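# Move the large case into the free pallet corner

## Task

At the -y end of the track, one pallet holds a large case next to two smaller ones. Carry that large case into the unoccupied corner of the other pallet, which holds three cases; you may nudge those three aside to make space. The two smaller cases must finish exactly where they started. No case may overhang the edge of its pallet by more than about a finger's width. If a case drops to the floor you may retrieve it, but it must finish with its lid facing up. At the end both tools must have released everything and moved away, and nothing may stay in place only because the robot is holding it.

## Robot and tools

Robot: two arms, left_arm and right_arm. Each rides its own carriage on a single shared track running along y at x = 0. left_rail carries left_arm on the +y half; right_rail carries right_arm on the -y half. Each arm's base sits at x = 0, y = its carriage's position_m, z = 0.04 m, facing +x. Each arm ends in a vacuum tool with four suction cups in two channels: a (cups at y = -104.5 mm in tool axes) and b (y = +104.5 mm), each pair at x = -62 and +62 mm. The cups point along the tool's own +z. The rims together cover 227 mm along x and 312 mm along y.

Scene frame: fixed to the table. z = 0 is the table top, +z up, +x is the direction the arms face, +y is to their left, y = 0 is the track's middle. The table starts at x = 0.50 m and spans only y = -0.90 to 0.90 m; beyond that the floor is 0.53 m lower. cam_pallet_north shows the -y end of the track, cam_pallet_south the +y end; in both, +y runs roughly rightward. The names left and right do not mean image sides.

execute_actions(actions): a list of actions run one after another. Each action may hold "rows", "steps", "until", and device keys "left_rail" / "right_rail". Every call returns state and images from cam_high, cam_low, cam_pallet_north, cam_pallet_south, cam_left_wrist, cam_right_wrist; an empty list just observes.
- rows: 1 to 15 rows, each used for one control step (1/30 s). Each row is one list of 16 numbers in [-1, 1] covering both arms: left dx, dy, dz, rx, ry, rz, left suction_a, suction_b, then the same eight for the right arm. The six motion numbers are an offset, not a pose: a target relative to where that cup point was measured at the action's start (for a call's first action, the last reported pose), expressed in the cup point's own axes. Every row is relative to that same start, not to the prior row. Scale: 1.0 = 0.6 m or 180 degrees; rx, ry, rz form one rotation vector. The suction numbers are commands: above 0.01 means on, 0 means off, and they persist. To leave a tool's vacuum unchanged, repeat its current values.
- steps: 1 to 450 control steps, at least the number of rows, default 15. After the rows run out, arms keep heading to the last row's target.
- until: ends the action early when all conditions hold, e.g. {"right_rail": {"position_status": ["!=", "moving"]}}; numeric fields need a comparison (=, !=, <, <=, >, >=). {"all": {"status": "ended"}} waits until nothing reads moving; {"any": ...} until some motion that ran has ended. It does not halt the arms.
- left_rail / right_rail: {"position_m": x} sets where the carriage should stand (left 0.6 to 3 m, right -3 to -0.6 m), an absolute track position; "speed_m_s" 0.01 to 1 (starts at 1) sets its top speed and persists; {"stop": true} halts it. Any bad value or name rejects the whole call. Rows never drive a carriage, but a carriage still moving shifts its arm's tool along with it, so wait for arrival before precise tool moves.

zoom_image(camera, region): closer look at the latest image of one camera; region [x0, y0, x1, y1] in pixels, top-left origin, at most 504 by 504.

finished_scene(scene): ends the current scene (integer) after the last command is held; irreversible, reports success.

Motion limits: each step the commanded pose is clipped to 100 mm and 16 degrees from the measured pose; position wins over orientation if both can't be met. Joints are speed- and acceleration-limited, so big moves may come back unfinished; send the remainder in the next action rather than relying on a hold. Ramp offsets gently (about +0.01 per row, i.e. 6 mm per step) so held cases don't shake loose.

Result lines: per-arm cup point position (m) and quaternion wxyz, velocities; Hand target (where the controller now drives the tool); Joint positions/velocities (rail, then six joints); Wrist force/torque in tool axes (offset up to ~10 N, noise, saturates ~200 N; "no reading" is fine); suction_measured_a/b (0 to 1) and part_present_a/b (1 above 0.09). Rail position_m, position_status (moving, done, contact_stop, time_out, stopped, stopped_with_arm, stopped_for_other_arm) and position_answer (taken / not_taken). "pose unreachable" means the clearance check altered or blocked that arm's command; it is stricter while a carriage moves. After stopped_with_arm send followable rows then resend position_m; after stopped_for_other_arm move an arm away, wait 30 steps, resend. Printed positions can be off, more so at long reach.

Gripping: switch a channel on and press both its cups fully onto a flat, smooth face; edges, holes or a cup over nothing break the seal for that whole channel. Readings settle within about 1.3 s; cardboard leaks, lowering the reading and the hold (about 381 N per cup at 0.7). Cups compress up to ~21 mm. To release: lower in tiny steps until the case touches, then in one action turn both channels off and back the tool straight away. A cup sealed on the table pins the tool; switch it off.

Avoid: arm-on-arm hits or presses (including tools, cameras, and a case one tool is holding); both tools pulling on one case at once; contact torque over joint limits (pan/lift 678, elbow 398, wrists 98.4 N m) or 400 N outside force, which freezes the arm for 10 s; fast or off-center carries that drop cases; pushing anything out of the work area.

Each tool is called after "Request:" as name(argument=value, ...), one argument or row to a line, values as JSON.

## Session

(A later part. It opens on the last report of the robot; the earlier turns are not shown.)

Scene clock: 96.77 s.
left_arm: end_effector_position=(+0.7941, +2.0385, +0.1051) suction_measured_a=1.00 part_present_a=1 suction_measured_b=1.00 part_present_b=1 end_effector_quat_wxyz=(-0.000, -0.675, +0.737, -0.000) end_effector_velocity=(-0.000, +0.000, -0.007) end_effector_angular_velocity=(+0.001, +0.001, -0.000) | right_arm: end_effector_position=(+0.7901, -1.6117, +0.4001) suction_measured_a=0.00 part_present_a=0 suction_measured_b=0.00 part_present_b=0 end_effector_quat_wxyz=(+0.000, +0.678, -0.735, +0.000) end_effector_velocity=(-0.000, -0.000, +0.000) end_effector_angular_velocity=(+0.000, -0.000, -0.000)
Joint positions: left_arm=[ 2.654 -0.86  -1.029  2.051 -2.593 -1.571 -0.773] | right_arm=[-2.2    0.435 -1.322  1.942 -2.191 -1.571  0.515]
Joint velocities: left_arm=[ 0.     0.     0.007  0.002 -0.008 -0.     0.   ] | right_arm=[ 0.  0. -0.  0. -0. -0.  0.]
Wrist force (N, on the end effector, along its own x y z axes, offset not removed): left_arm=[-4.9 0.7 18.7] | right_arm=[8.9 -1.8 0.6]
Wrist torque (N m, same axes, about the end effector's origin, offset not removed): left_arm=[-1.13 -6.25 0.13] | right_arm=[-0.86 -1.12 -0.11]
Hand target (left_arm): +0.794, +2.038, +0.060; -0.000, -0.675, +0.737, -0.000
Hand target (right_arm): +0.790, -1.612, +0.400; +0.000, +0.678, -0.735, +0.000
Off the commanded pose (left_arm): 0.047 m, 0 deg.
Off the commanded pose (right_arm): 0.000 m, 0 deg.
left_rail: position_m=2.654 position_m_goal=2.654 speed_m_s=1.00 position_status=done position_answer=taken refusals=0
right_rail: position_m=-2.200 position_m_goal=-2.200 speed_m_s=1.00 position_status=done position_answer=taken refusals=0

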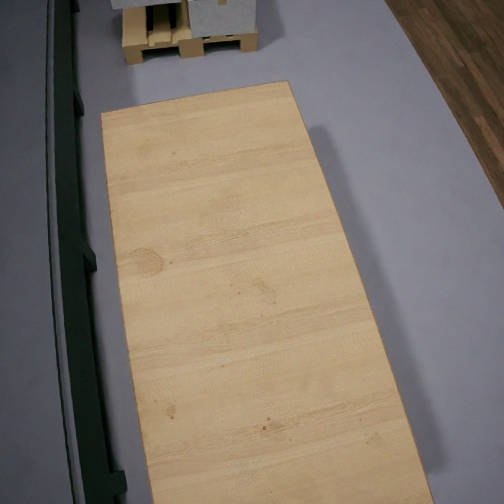

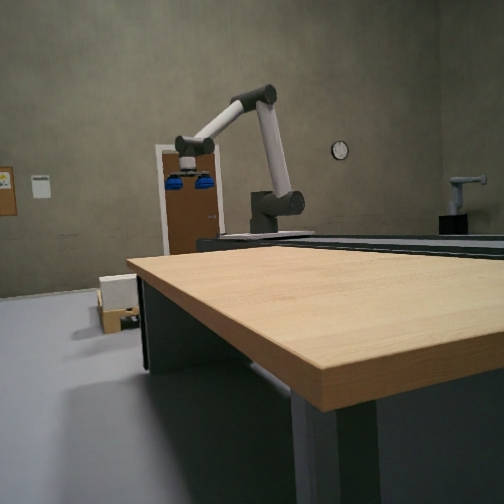

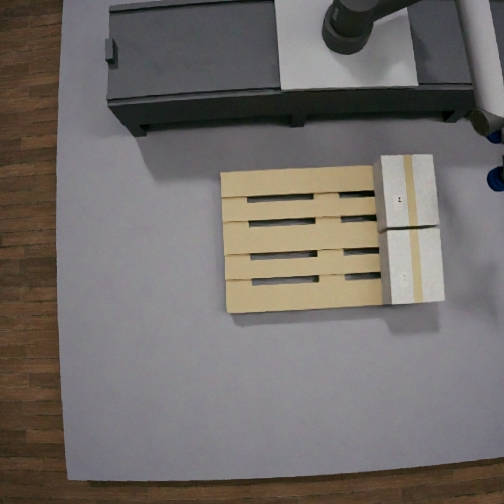

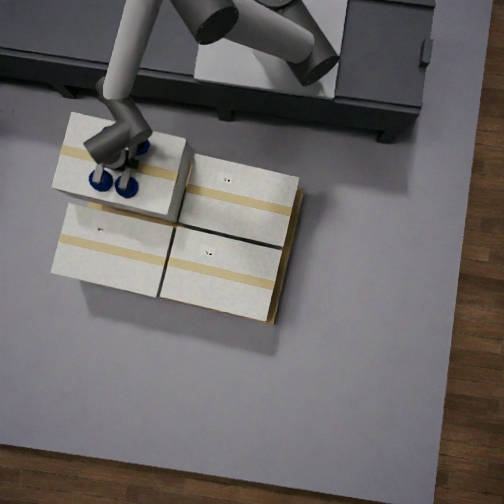

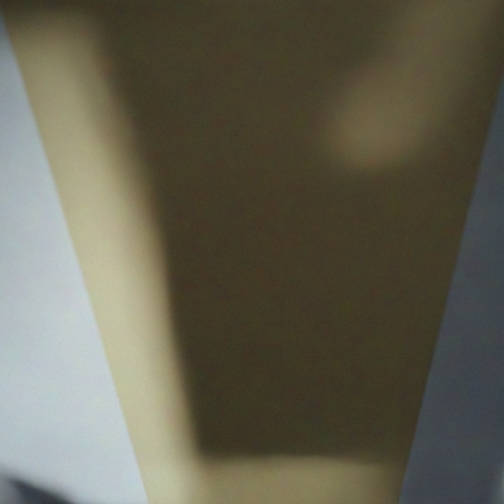

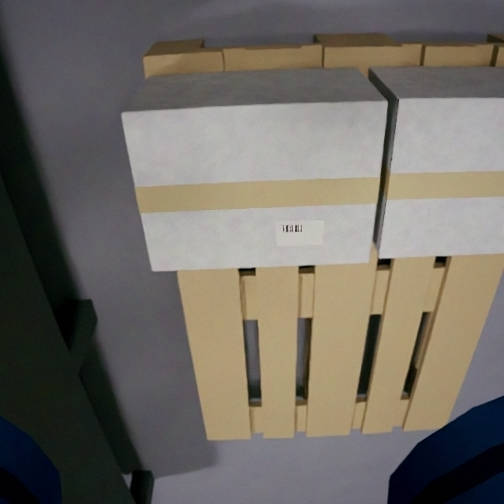

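Request:
execute_actions(
  actions=[],
)

Scene clock: 97.07 s.
left_arm: end_effector_position=(+0.7941, +2.0384, +0.0623) suction_measured_a=1.00 part_present_a=1 suction_measured_b=1.00 part_present_b=1 end_effector_quat_wxyz=(-0.000, -0.675, +0.737, +0.000) end_effector_velocity=(+0.002, -0.002, -0.024) end_effector_angular_velocity=(-0.006, -0.005, +0.000) | right_arm: end_effector_position=(+0.7901, -1.6117, +0.4001) suction_measured_a=0.00 part_present_a=0 suction_measured_b=0.00 part_present_b=0 end_effector_quat_wxyz=(+0.000, +0.678, -0.735, +0.000) end_effector_velocity=(+0.000, -0.000, -0.000) end_effector_angular_velocity=(-0.000, +0.000, -0.000)
Joint positions: left_arm=[ 2.654 -0.86  -0.98   2.058 -2.648 -1.572 -0.773] | right_arm=[-2.2    0.435 -1.322  1.942 -2.191 -1.571  0.515]
Joint velocities: left_arm=[ 0.    -0.     0.03   0.002 -0.039  0.    -0.   ] | right_arm=[ 0. -0.  0. -0. -0. -0. -0.]
Wrist force (N, on the end effector, along its own x y z axes, offset not removed): left_arm=[-2.6 3.2 28.7] | right_arm=[4.6 0.4 5.9]
Wrist torque (N m, same axes, about the end effector's origin, offset not removed): left_arm=[-2.42 -6.40 0.58] | right_arm=[-0.59 -0.57 0.14]
Hand target (left_arm): +0.794, +2.038, +0.060; -0.000, -0.675, +0.737, -0.000
Hand target (right_arm): +0.790, -1.612, +0.400; +0.000, +0.678, -0.735, +0.000
Off the commanded pose (left_arm): 0.004 m, 0 deg.
Off the commanded pose (right_arm): 0.000 m, 0 deg.
left_rail: position_m=2.654 position_m_goal=2.654 speed_m_s=1.00 position_status=done position_answer=taken refusals=0
right_rail: position_m=-2.200 position_m_goal=-2.200 speed_m_s=1.00 position_status=done position_answer=taken refusals=0

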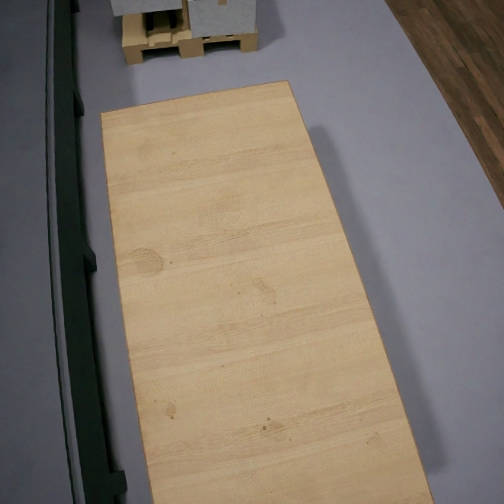

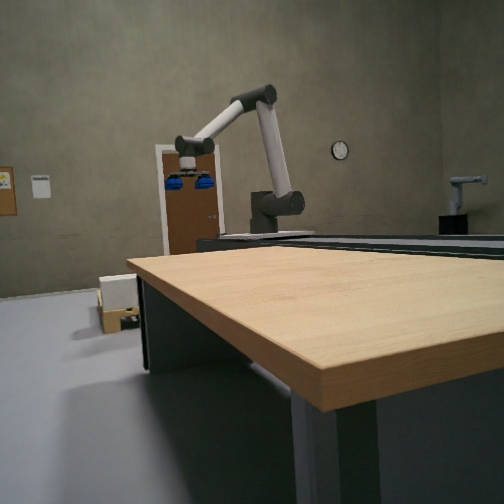

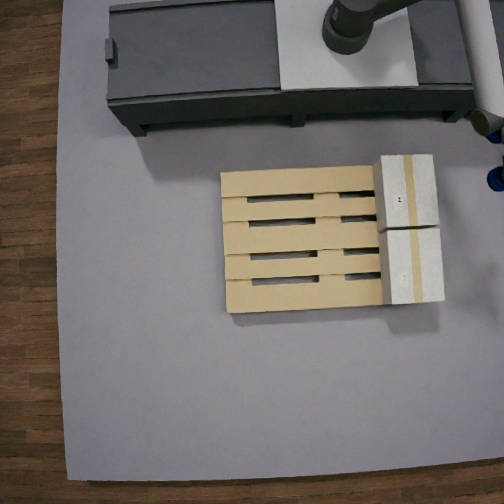

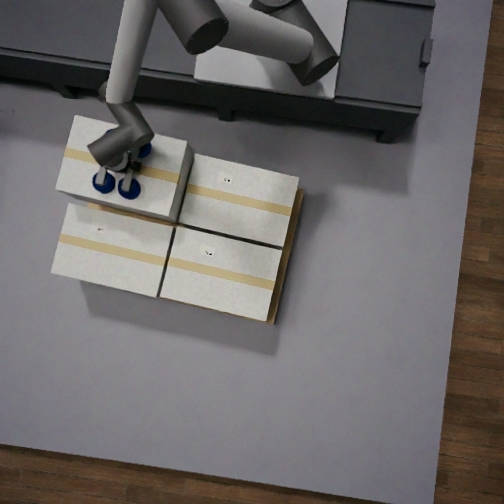

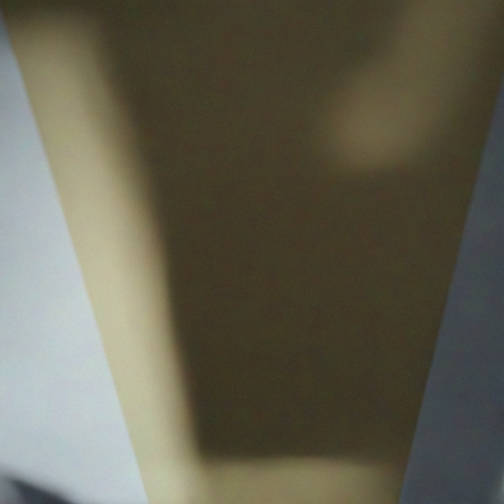

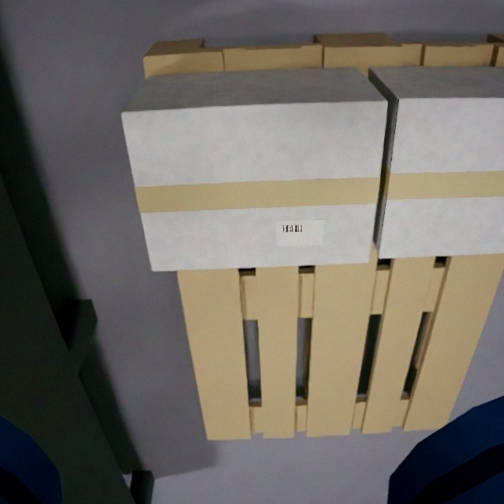

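Request:
execute_actions(
  actions=[
    {"rows": [[0.0028,-0.0064,0.0812,0.0004,0.0004,0,1,1, 0,0,0,0,0,0,0,0]], "steps": 1},
  ],
)

Scene clock: 97.33 s.
left_arm: end_effector_position=(+0.7942, +2.0383, +0.0603) suction_measured_a=1.00 part_present_a=1 suction_measured_b=1.00 part_present_b=1 end_effector_quat_wxyz=(-0.000, -0.675, +0.737, -0.000) end_effector_velocity=(+0.000, -0.000, -0.008) end_effector_angular_velocity=(-0.000, -0.000, -0.000) | right_arm: end_effector_position=(+0.7901, -1.6117, +0.4001) suction_measured_a=0.00 part_present_a=0 suction_measured_b=0.00 part_present_b=0 end_effector_quat_wxyz=(+0.000, +0.678, -0.735, +0.000) end_effector_velocity=(-0.000, +0.000, +0.000) end_effector_angular_velocity=(+0.000, -0.000, +0.000)
Joint positions: left_arm=[ 2.654 -0.86  -0.978  2.058 -2.651 -1.572 -0.773] | right_arm=[-2.2    0.435 -1.322  1.942 -2.191 -1.571  0.515]
Joint velocities: left_arm=[ 0.    -0.     0.009  0.001 -0.01   0.     0.   ] | right_arm=[ 0.  0. -0. -0.  0. -0.  0.]
Wrist force (N, on the end effector, along its own x y z axes, offset not removed): left_arm=[-6.4 -1.4 18.1] | right_arm=[-0.3 6.7 -5.9]
Wrist torque (N m, same axes, about the end effector's origin, offset not removed): left_arm=[-1.69 -5.88 0.16] | right_arm=[0.29 0.14 -0.11]
Hand target (left_arm): +0.796, +2.038, +0.015; -0.000, -0.675, +0.737, -0.000
Hand target (right_arm): +0.790, -1.612, +0.400; +0.000, +0.678, -0.735, +0.000
Off the commanded pose (left_arm): 0.047 m, 0 deg.
Off the commanded pose (right_arm): 0.000 m, 0 deg.
left_rail: position_m=2.654 position_m_goal=2.654 speed_m_s=1.00 position_status=done position_answer=taken refusals=0
right_rail: position_m=-2.200 position_m_goal=-2.200 speed_m_s=1.00 position_status=done position_answer=taken refusals=0

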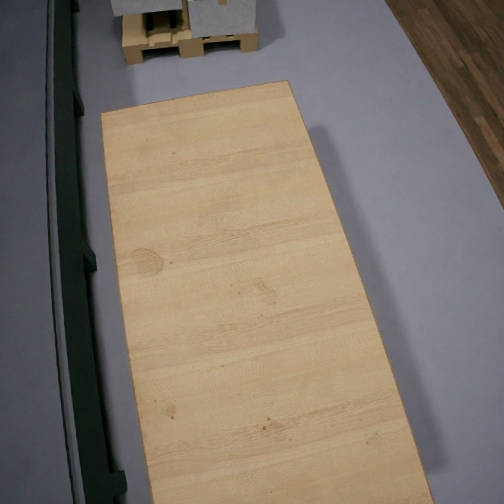

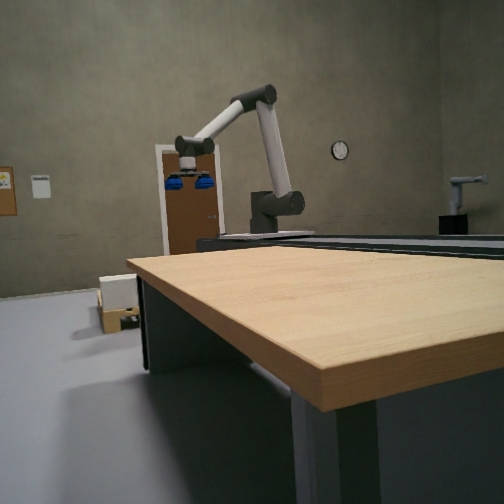

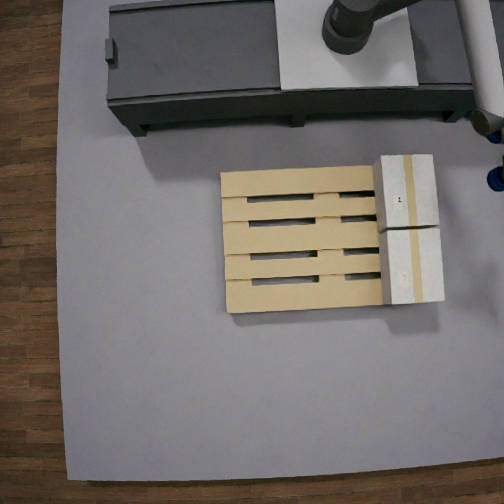

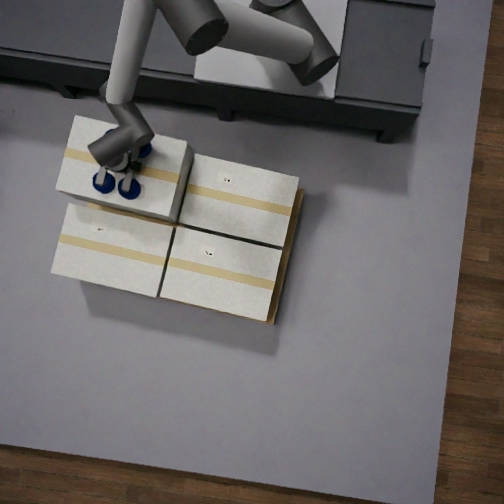

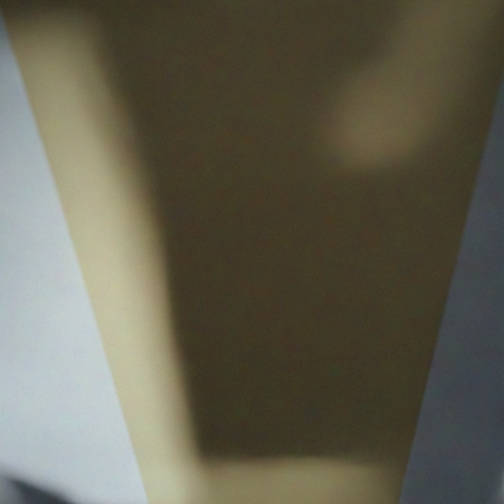

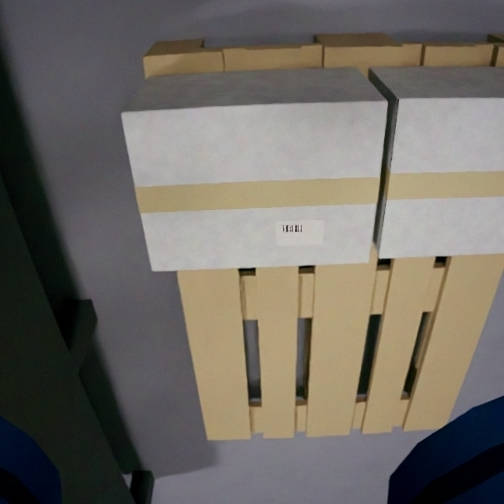

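Request:
execute_actions(
  actions=[],
)

Scene clock: 97.50 s.
left_arm: end_effector_position=(+0.7952, +2.0383, +0.0256) suction_measured_a=1.00 part_present_a=1 suction_measured_b=1.00 part_present_b=1 end_effector_quat_wxyz=(-0.000, -0.675, +0.737, +0.001) end_effector_velocity=(+0.009, -0.006, -0.121) end_effector_angular_velocity=(-0.015, -0.013, -0.002) | right_arm: end_effector_position=(+0.7901, -1.6117, +0.4001) suction_measured_a=0.00 part_present_a=0 suction_measured_b=0.00 part_present_b=0 end_effector_quat_wxyz=(+0.000, +0.678, -0.735, +0.000) end_effector_velocity=(-0.000, -0.000, +0.000) end_effector_angular_velocity=(+0.000, -0.000, -0.000)
Joint positions: left_arm=[ 2.654 -0.86  -0.937  2.06  -2.693 -1.571 -0.772] | right_arm=[-2.2    0.435 -1.322  1.942 -2.191 -1.571  0.515]
Joint velocities: left_arm=[ 0.     0.003  0.15  -0.    -0.17  -0.     0.005] | right_arm=[ 0. -0. -0.  0. -0. -0.  0.]
Wrist force (N, on the end effector, along its own x y z axes, offset not removed): left_arm=[-29.5 6.0 56.7] | right_arm=[2.3 6.3 -2.2]
Wrist torque (N m, same axes, about the end effector's origin, offset not removed): left_arm=[-2.46 -11.35 0.25] | right_arm=[0.31 -0.35 0.02]
Hand target (left_arm): +0.796, +2.038, +0.015; -0.000, -0.675, +0.737, -0.000
Hand target (right_arm): +0.790, -1.612, +0.400; +0.000, +0.678, -0.735, +0.000
Off the commanded pose (left_arm): 0.012 m, 0 deg.
Off the commanded pose (right_arm): 0.000 m, 0 deg.
left_rail: position_m=2.654 position_m_goal=2.654 speed_m_s=1.00 position_status=done position_answer=taken refusals=0
right_rail: position_m=-2.200 position_m_goal=-2.200 speed_m_s=1.00 position_status=done position_answer=taken refusals=0

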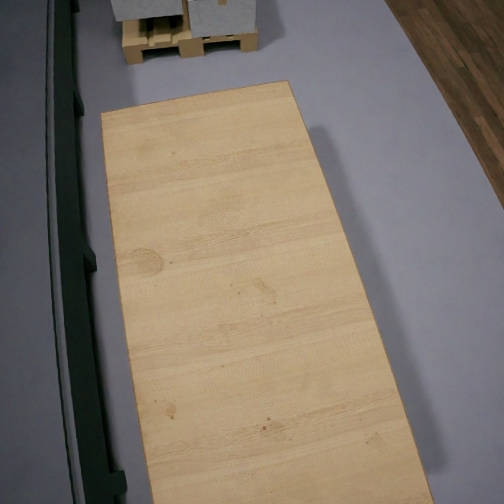

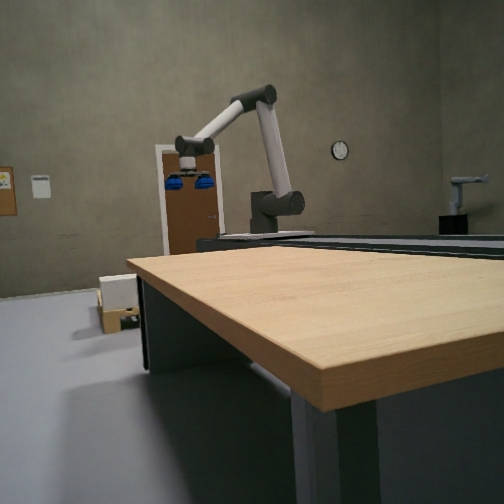

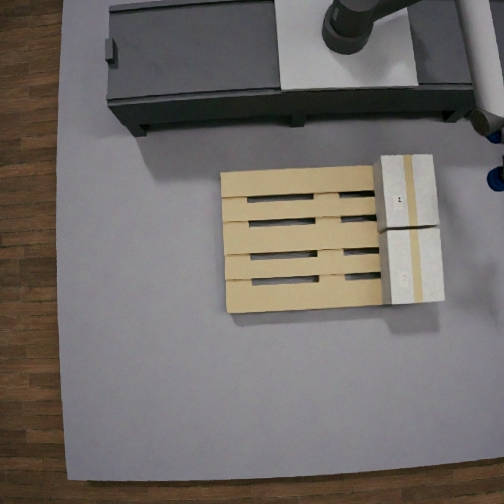

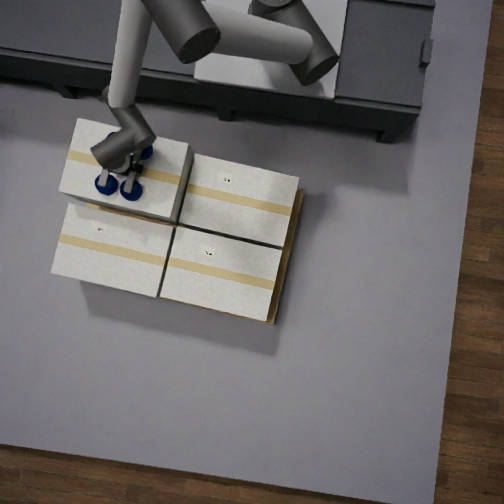

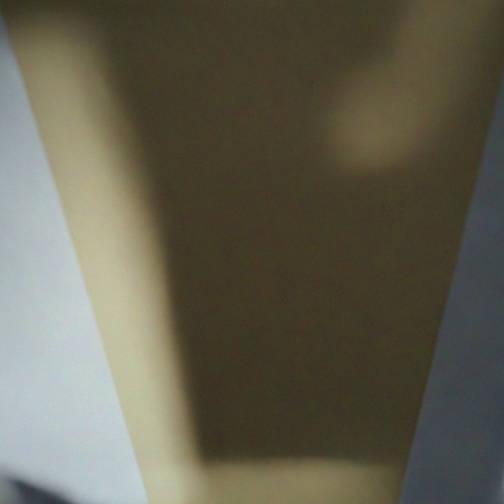

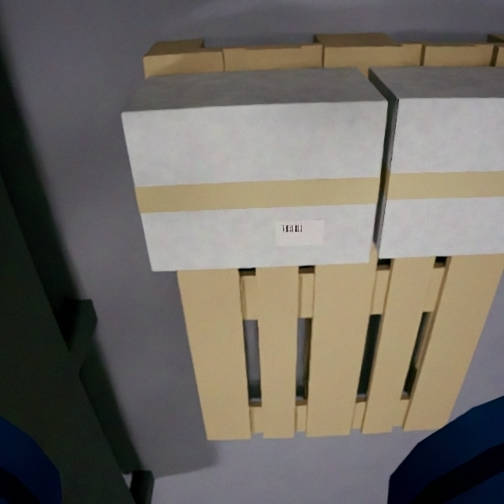

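Request:
execute_actions(
  actions=[],
)

Scene clock: 97.60 s.
left_arm: end_effector_position=(+0.7956, +2.0380, +0.0184) suction_measured_a=1.00 part_present_a=1 suction_measured_b=1.00 part_present_b=1 end_effector_quat_wxyz=(-0.000, -0.675, +0.737, +0.000) end_effector_velocity=(+0.001, +0.002, -0.041) end_effector_angular_velocity=(+0.002, +0.002, -0.001) | right_arm: end_effector_position=(+0.7901, -1.6117, +0.4001) suction_measured_a=0.00 part_present_a=0 suction_measured_b=0.00 part_present_b=0 end_effector_quat_wxyz=(+0.000, +0.678, -0.735, +0.000) end_effector_velocity=(+0.000, +0.000, -0.000) end_effector_angular_velocity=(-0.000, +0.000, -0.000)
Joint positions: left_arm=[ 2.654 -0.859 -0.928  2.06  -2.702 -1.571 -0.772] | right_arm=[-2.2    0.435 -1.322  1.942 -2.191 -1.571  0.515]
Joint velocities: left_arm=[ 0.     0.002  0.048  0.001 -0.046 -0.     0.002] | right_arm=[ 0. -0.  0. -0.  0.  0. -0.]
Wrist force (N, on the end effector, along its own x y z axes, offset not removed): left_arm=[-17.1 -1.4 33.2] | right_arm=[-1.3 -2.6 -2.0]
Wrist torque (N m, same axes, about the end effector's origin, offset not removed): left_arm=[-2.12 -8.23 0.13] | right_arm=[-1.00 0.51 0.15]
Hand target (left_arm): +0.796, +2.038, +0.015; -0.000, -0.675, +0.737, -0.000
Hand target (right_arm): +0.790, -1.612, +0.400; +0.000, +0.678, -0.735, +0.000
Off the commanded pose (left_arm): 0.005 m, 0 deg.
Off the commanded pose (right_arm): 0.000 m, 0 deg.
left_rail: position_m=2.654 position_m_goal=2.654 speed_m_s=1.00 position_status=done position_answer=taken refusals=0
right_rail: position_m=-2.200 position_m_goal=-2.200 speed_m_s=1.00 position_status=done position_answer=taken refusals=0

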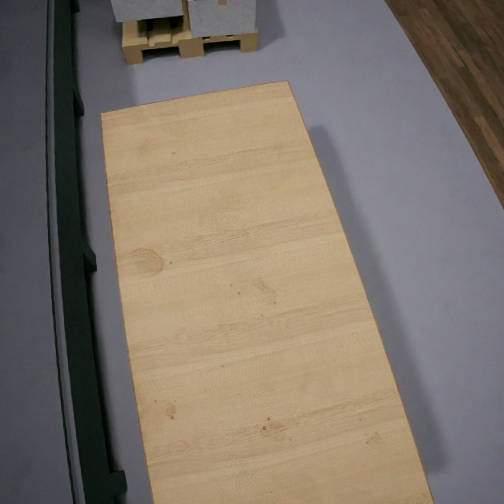

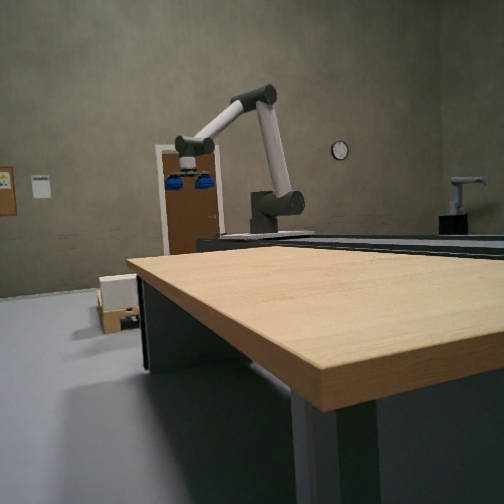

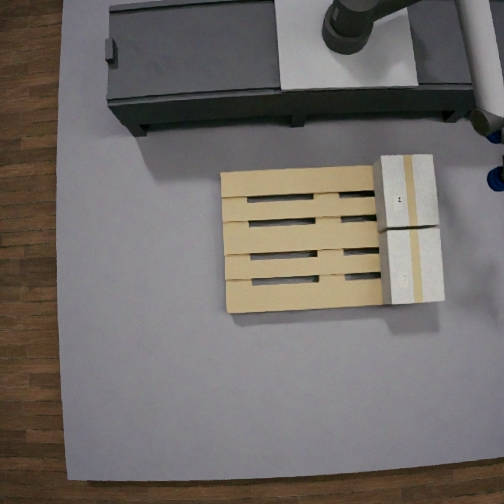

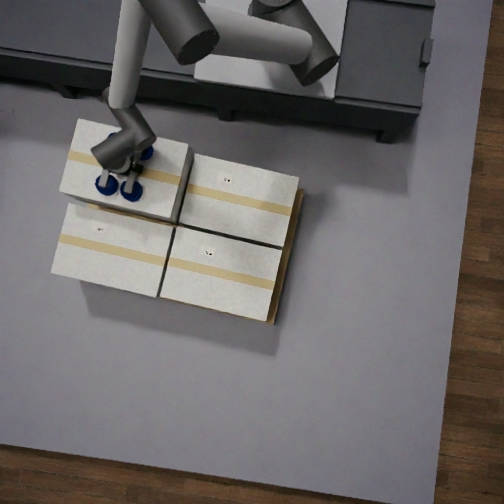

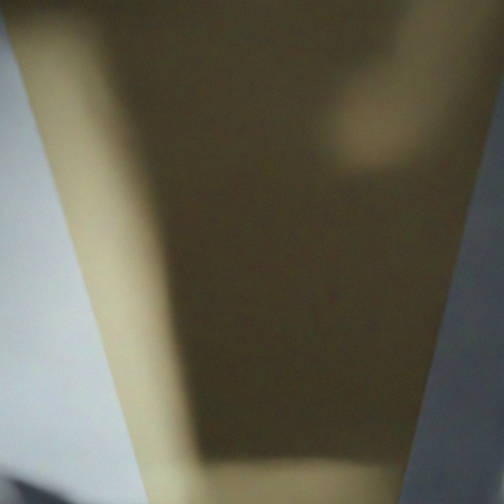

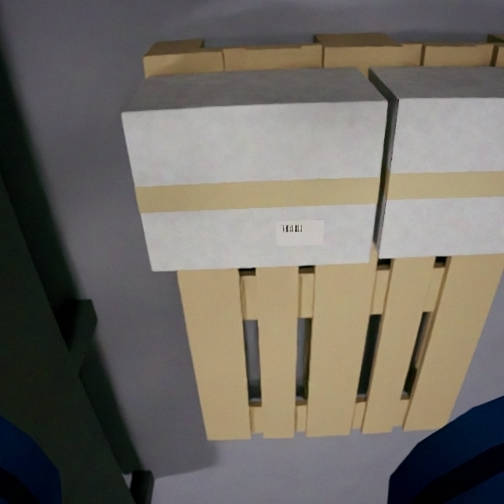

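Request:
execute_actions(
  actions=[
    {"rows": [[0.0023,-0.0039,0.083,0.0004,0.0004,0,1,1, 0,0,0,0,0,0,0,0]], "steps": 1},
  ],
)

Scene clock: 99.23 s.
left_arm: end_effector_position=(+0.7960, +2.0380, +0.0152) suction_measured_a=1.00 part_present_a=1 suction_measured_b=1.00 part_present_b=1 end_effector_quat_wxyz=(-0.000, -0.675, +0.737, -0.000) end_effector_velocity=(+0.000, -0.000, -0.006) end_effector_angular_velocity=(-0.000, +0.000, -0.000) | right_arm: end_effector_position=(+0.7901, -1.6117, +0.4001) suction_measured_a=0.00 part_present_a=0 suction_measured_b=0.00 part_present_b=0 end_effector_quat_wxyz=(+0.000, +0.678, -0.735, +0.000) end_effector_velocity=(+0.000, +0.000, -0.000) end_effector_angular_velocity=(-0.000, +0.000, -0.000)
Joint positions: left_arm=[ 2.654 -0.859 -0.924  2.06  -2.707 -1.572 -0.771] | right_arm=[-2.2    0.435 -1.322  1.942 -2.191 -1.571  0.515]
Joint velocities: left_arm=[ 0.     0.     0.008 -0.    -0.008 -0.     0.   ] | right_arm=[ 0.  0.  0. -0.  0.  0.  0.]
Wrist force (N, on the end effector, along its own x y z axes, offset not removed): left_arm=[-6.6 -0.3 19.3] | right_arm=[3.9 2.1 -8.0]
Wrist torque (N m, same axes, about the end effector's origin, offset not removed): left_arm=[-1.27 -6.08 0.12] | right_arm=[-0.46 -0.40 -0.05]
Hand target (left_arm): +0.796, +2.038, -0.030; -0.000, -0.675, +0.737, -0.000
Hand target (right_arm): +0.790, -1.612, +0.400; +0.000, +0.678, -0.735, +0.000
Off the commanded pose (left_arm): 0.047 m, 0 deg.
Off the commanded pose (right_arm): 0.000 m, 0 deg.
left_rail: position_m=2.654 position_m_goal=2.654 speed_m_s=1.00 position_status=done position_answer=taken refusals=0
right_rail: position_m=-2.200 position_m_goal=-2.200 speed_m_s=1.00 position_status=done position_answer=taken refusals=0

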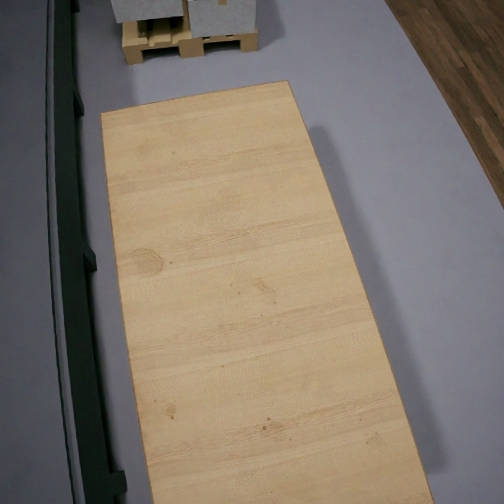

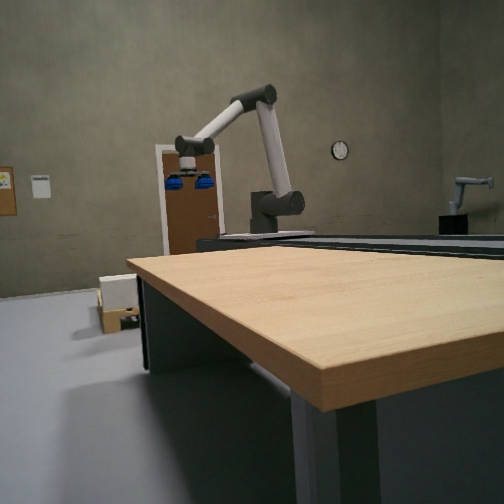

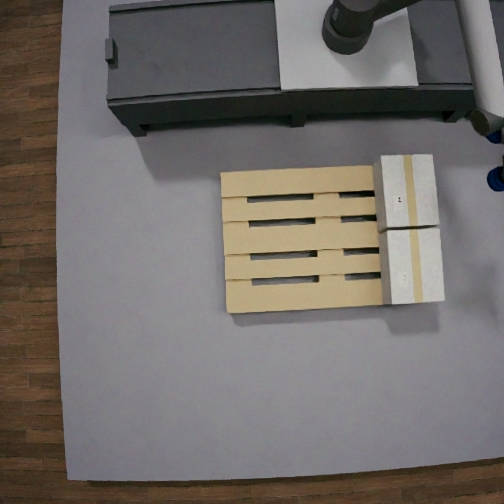

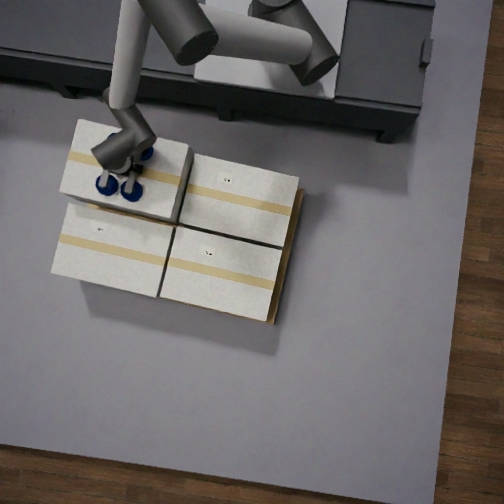

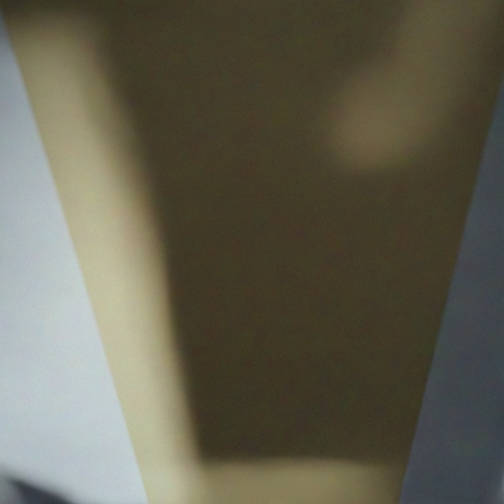

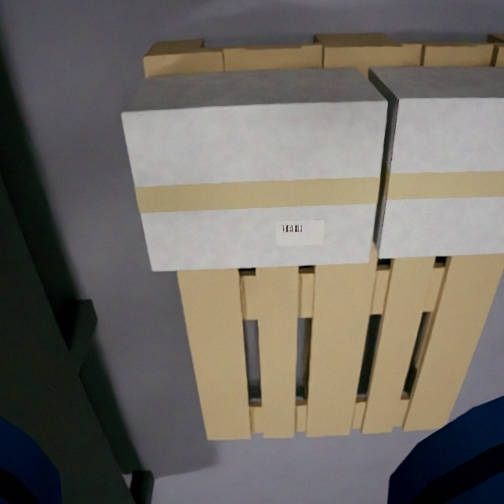

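Request:
execute_actions(
  actions=[],
)

Scene clock: 100.03 s.
left_arm: end_effector_position=(+0.7962, +2.0381, -0.0297) suction_measured_a=1.00 part_present_a=1 suction_measured_b=1.00 part_present_b=1 end_effector_quat_wxyz=(-0.000, -0.675, +0.737, -0.000) end_effector_velocity=(+0.000, +0.000, -0.000) end_effector_angular_velocity=(+0.000, -0.000, +0.000) | right_arm: end_effector_position=(+0.7901, -1.6117, +0.4001) suction_measured_a=0.00 part_present_a=0 suction_measured_b=0.00 part_present_b=0 end_effector_quat_wxyz=(+0.000, +0.678, -0.735, +0.000) end_effector_velocity=(-0.000, +0.000, -0.000) end_effector_angular_velocity=(-0.000, +0.000, -0.000)
Joint positions: left_arm=[ 2.654 -0.859 -0.87   2.06  -2.761 -1.571 -0.771] | right_arm=[-2.2    0.435 -1.322  1.942 -2.191 -1.571  0.515]
Joint velocities: left_arm=[ 0. -0.  0.  0. -0.  0. -0.] | right_arm=[ 0.  0.  0.  0. -0. -0.  0.]
Wrist force (N, on the end effector, along its own x y z axes, offset not removed): left_arm=[-4.1 -2.4 16.1] | right_arm=[-8.3 1.3 0.3]
Wrist torque (N m, same axes, about the end effector's origin, offset not removed): left_arm=[-1.36 -6.39 0.12] | right_arm=[-0.33 1.28 0.03]
Hand target (left_arm): +0.796, +2.038, -0.030; -0.000, -0.675, +0.737, -0.000
Hand target (right_arm): +0.790, -1.612, +0.400; +0.000, +0.678, -0.735, +0.000
Off the commanded pose (left_arm): 0.003 m, 0 deg.
Off the commanded pose (right_arm): 0.000 m, 0 deg.
left_rail: position_m=2.654 position_m_goal=2.654 speed_m_s=1.00 position_status=done position_answer=taken refusals=0
right_rail: position_m=-2.200 position_m_goal=-2.200 speed_m_s=1.00 position_status=done position_answer=taken refusals=0

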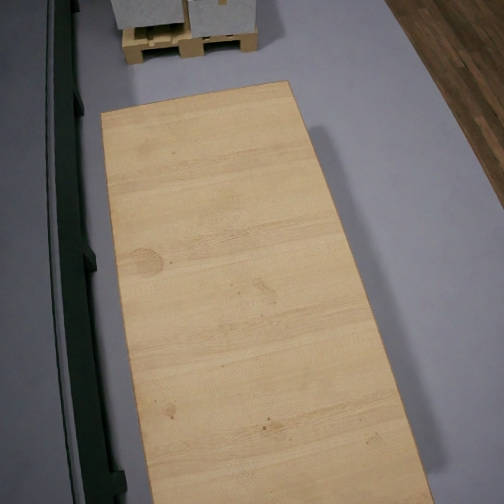

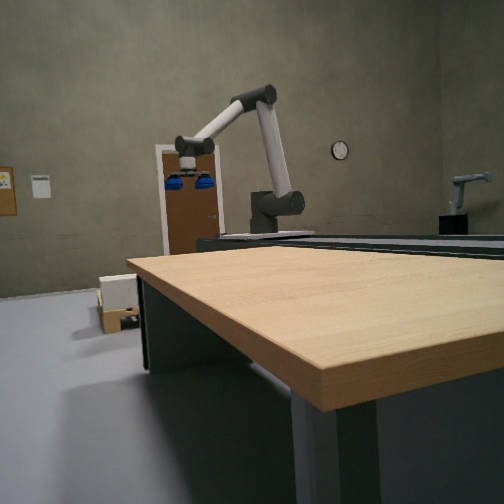

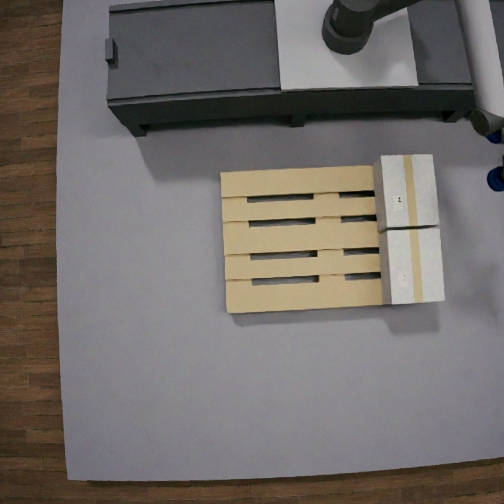

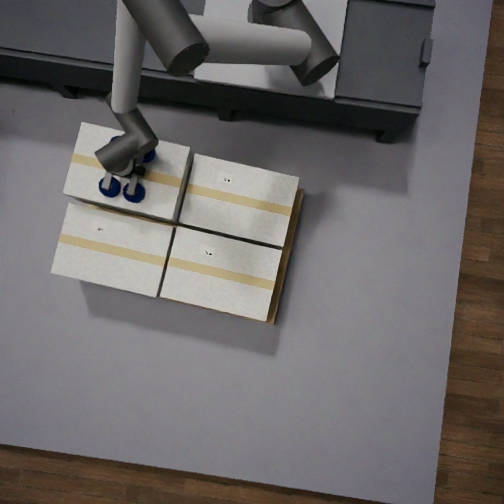

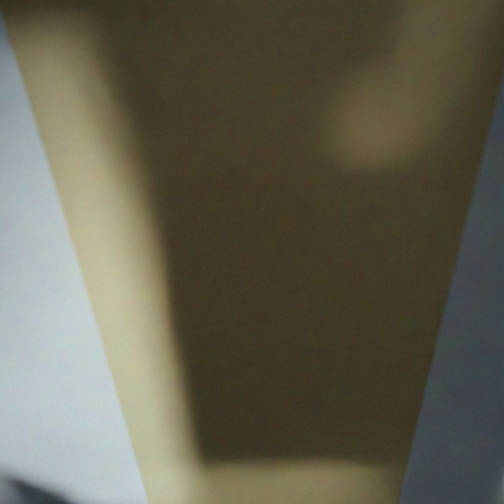

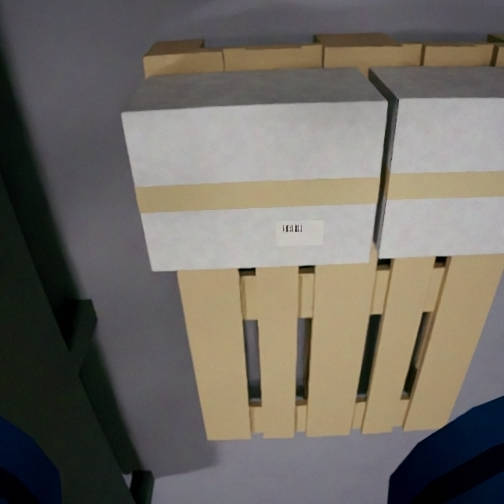

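Request:
execute_actions(
  actions=[
    {"rows": [[0.0026,-0.0029,0.0765,0.0004,0.0004,0,1,1,0,0,0,0,0,0,0,0]], "steps": 1},
  ],
)

Scene clock: 100.43 s.
left_arm: end_effector_position=(+0.7962, +2.0381, -0.0298) suction_measured_a=1.00 part_present_a=1 suction_measured_b=1.00 part_present_b=1 end_effector_quat_wxyz=(-0.000, -0.675, +0.737, -0.000) end_effector_velocity=(+0.000, -0.000, -0.006) end_effector_angular_velocity=(+0.000, +0.000, -0.000) | right_arm: end_effector_position=(+0.7901, -1.6117, +0.4001) suction_measured_a=0.00 part_present_a=0 suction_measured_b=0.00 part_present_b=0 end_effector_quat_wxyz=(+0.000, +0.678, -0.735, +0.000) end_effector_velocity=(-0.000, +0.000, -0.000) end_effector_angular_velocity=(+0.000, +0.000, -0.000)
Joint positions: left_arm=[ 2.654 -0.859 -0.87   2.06  -2.761 -1.571 -0.771] | right_arm=[-2.2    0.435 -1.322  1.942 -2.191 -1.571  0.515]
Joint velocities: left_arm=[ 0.     0.     0.008 -0.    -0.007 -0.     0.   ] | right_arm=[ 0. -0.  0.  0. -0.  0. -0.]
Wrist force (N, on the end effector, along its own x y z axes, offset not removed): left_arm=[-4.5 -3.5 20.0] | right_arm=[-3.8 2.7 -4.2]
Wrist torque (N m, same axes, about the end effector's origin, offset not removed): left_arm=[-1.65 -6.45 0.18] | right_arm=[-0.21 0.75 -0.08]
Hand target (left_arm): +0.796, +2.038, -0.074; -0.000, -0.675, +0.737, -0.000
Hand target (right_arm): +0.790, -1.612, +0.400; +0.000, +0.678, -0.735, +0.000
Off the commanded pose (left_arm): 0.046 m, 0 deg.
Off the commanded pose (right_arm): 0.000 m, 0 deg.
left_rail: position_m=2.654 position_m_goal=2.654 speed_m_s=1.00 position_status=done position_answer=taken refusals=0
right_rail: position_m=-2.200 position_m_goal=-2.200 speed_m_s=1.00 position_status=done position_answer=taken refusals=0

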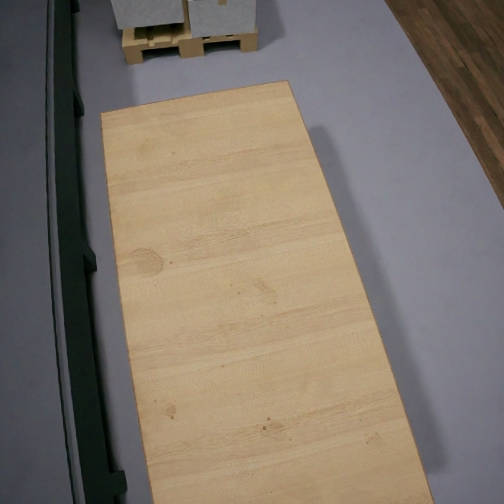

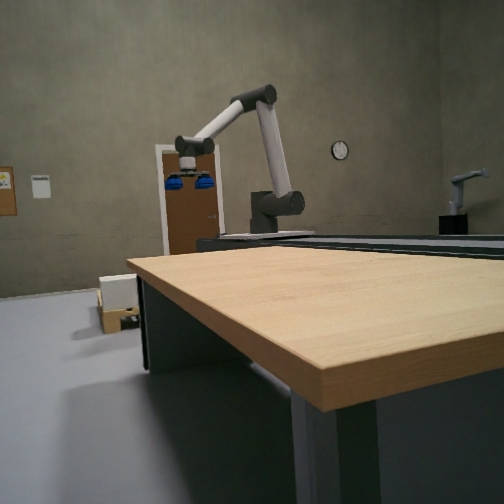

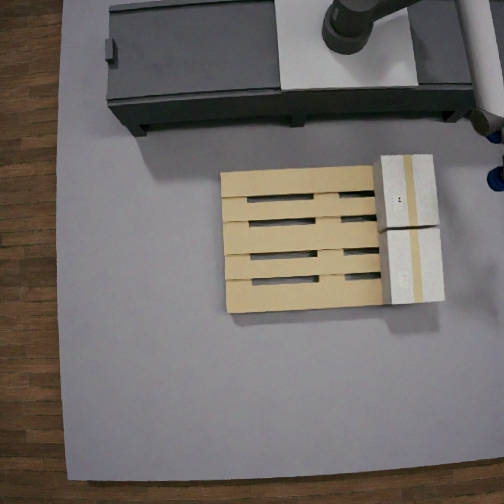

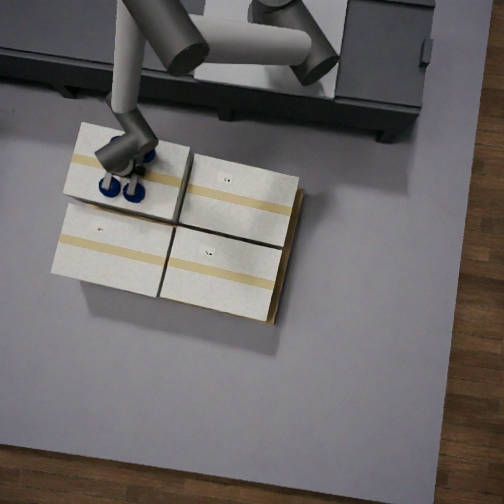

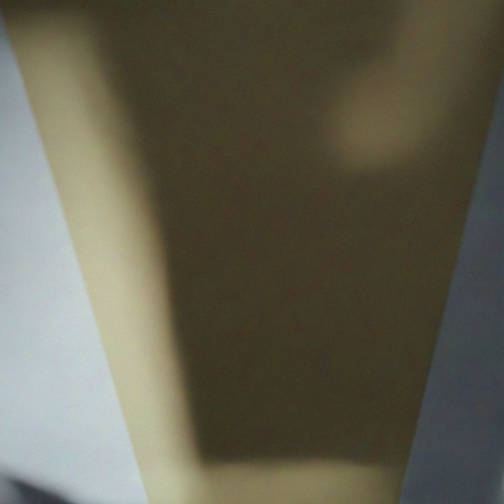

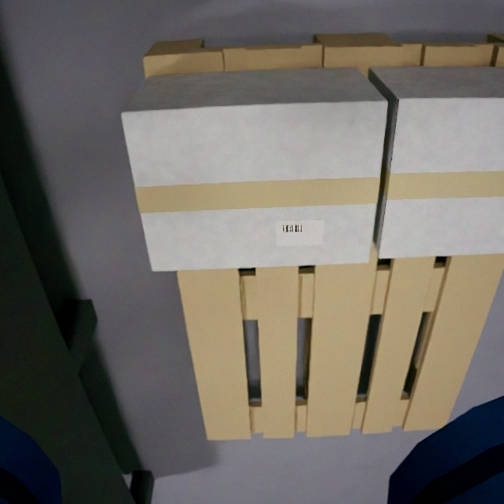

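Request:
zoom_image(
  camera="cam_pallet_south",
  region=[30, 90, 230, 260],
)

Region (30, 90, 230, 260) of cam_pallet_south's 504x504 image, scaled by 2.520, with more detail than that image has; it fills the top 428 rows of this view, and the rest is white.

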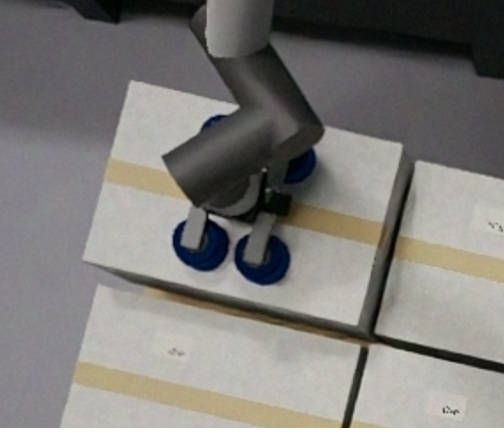

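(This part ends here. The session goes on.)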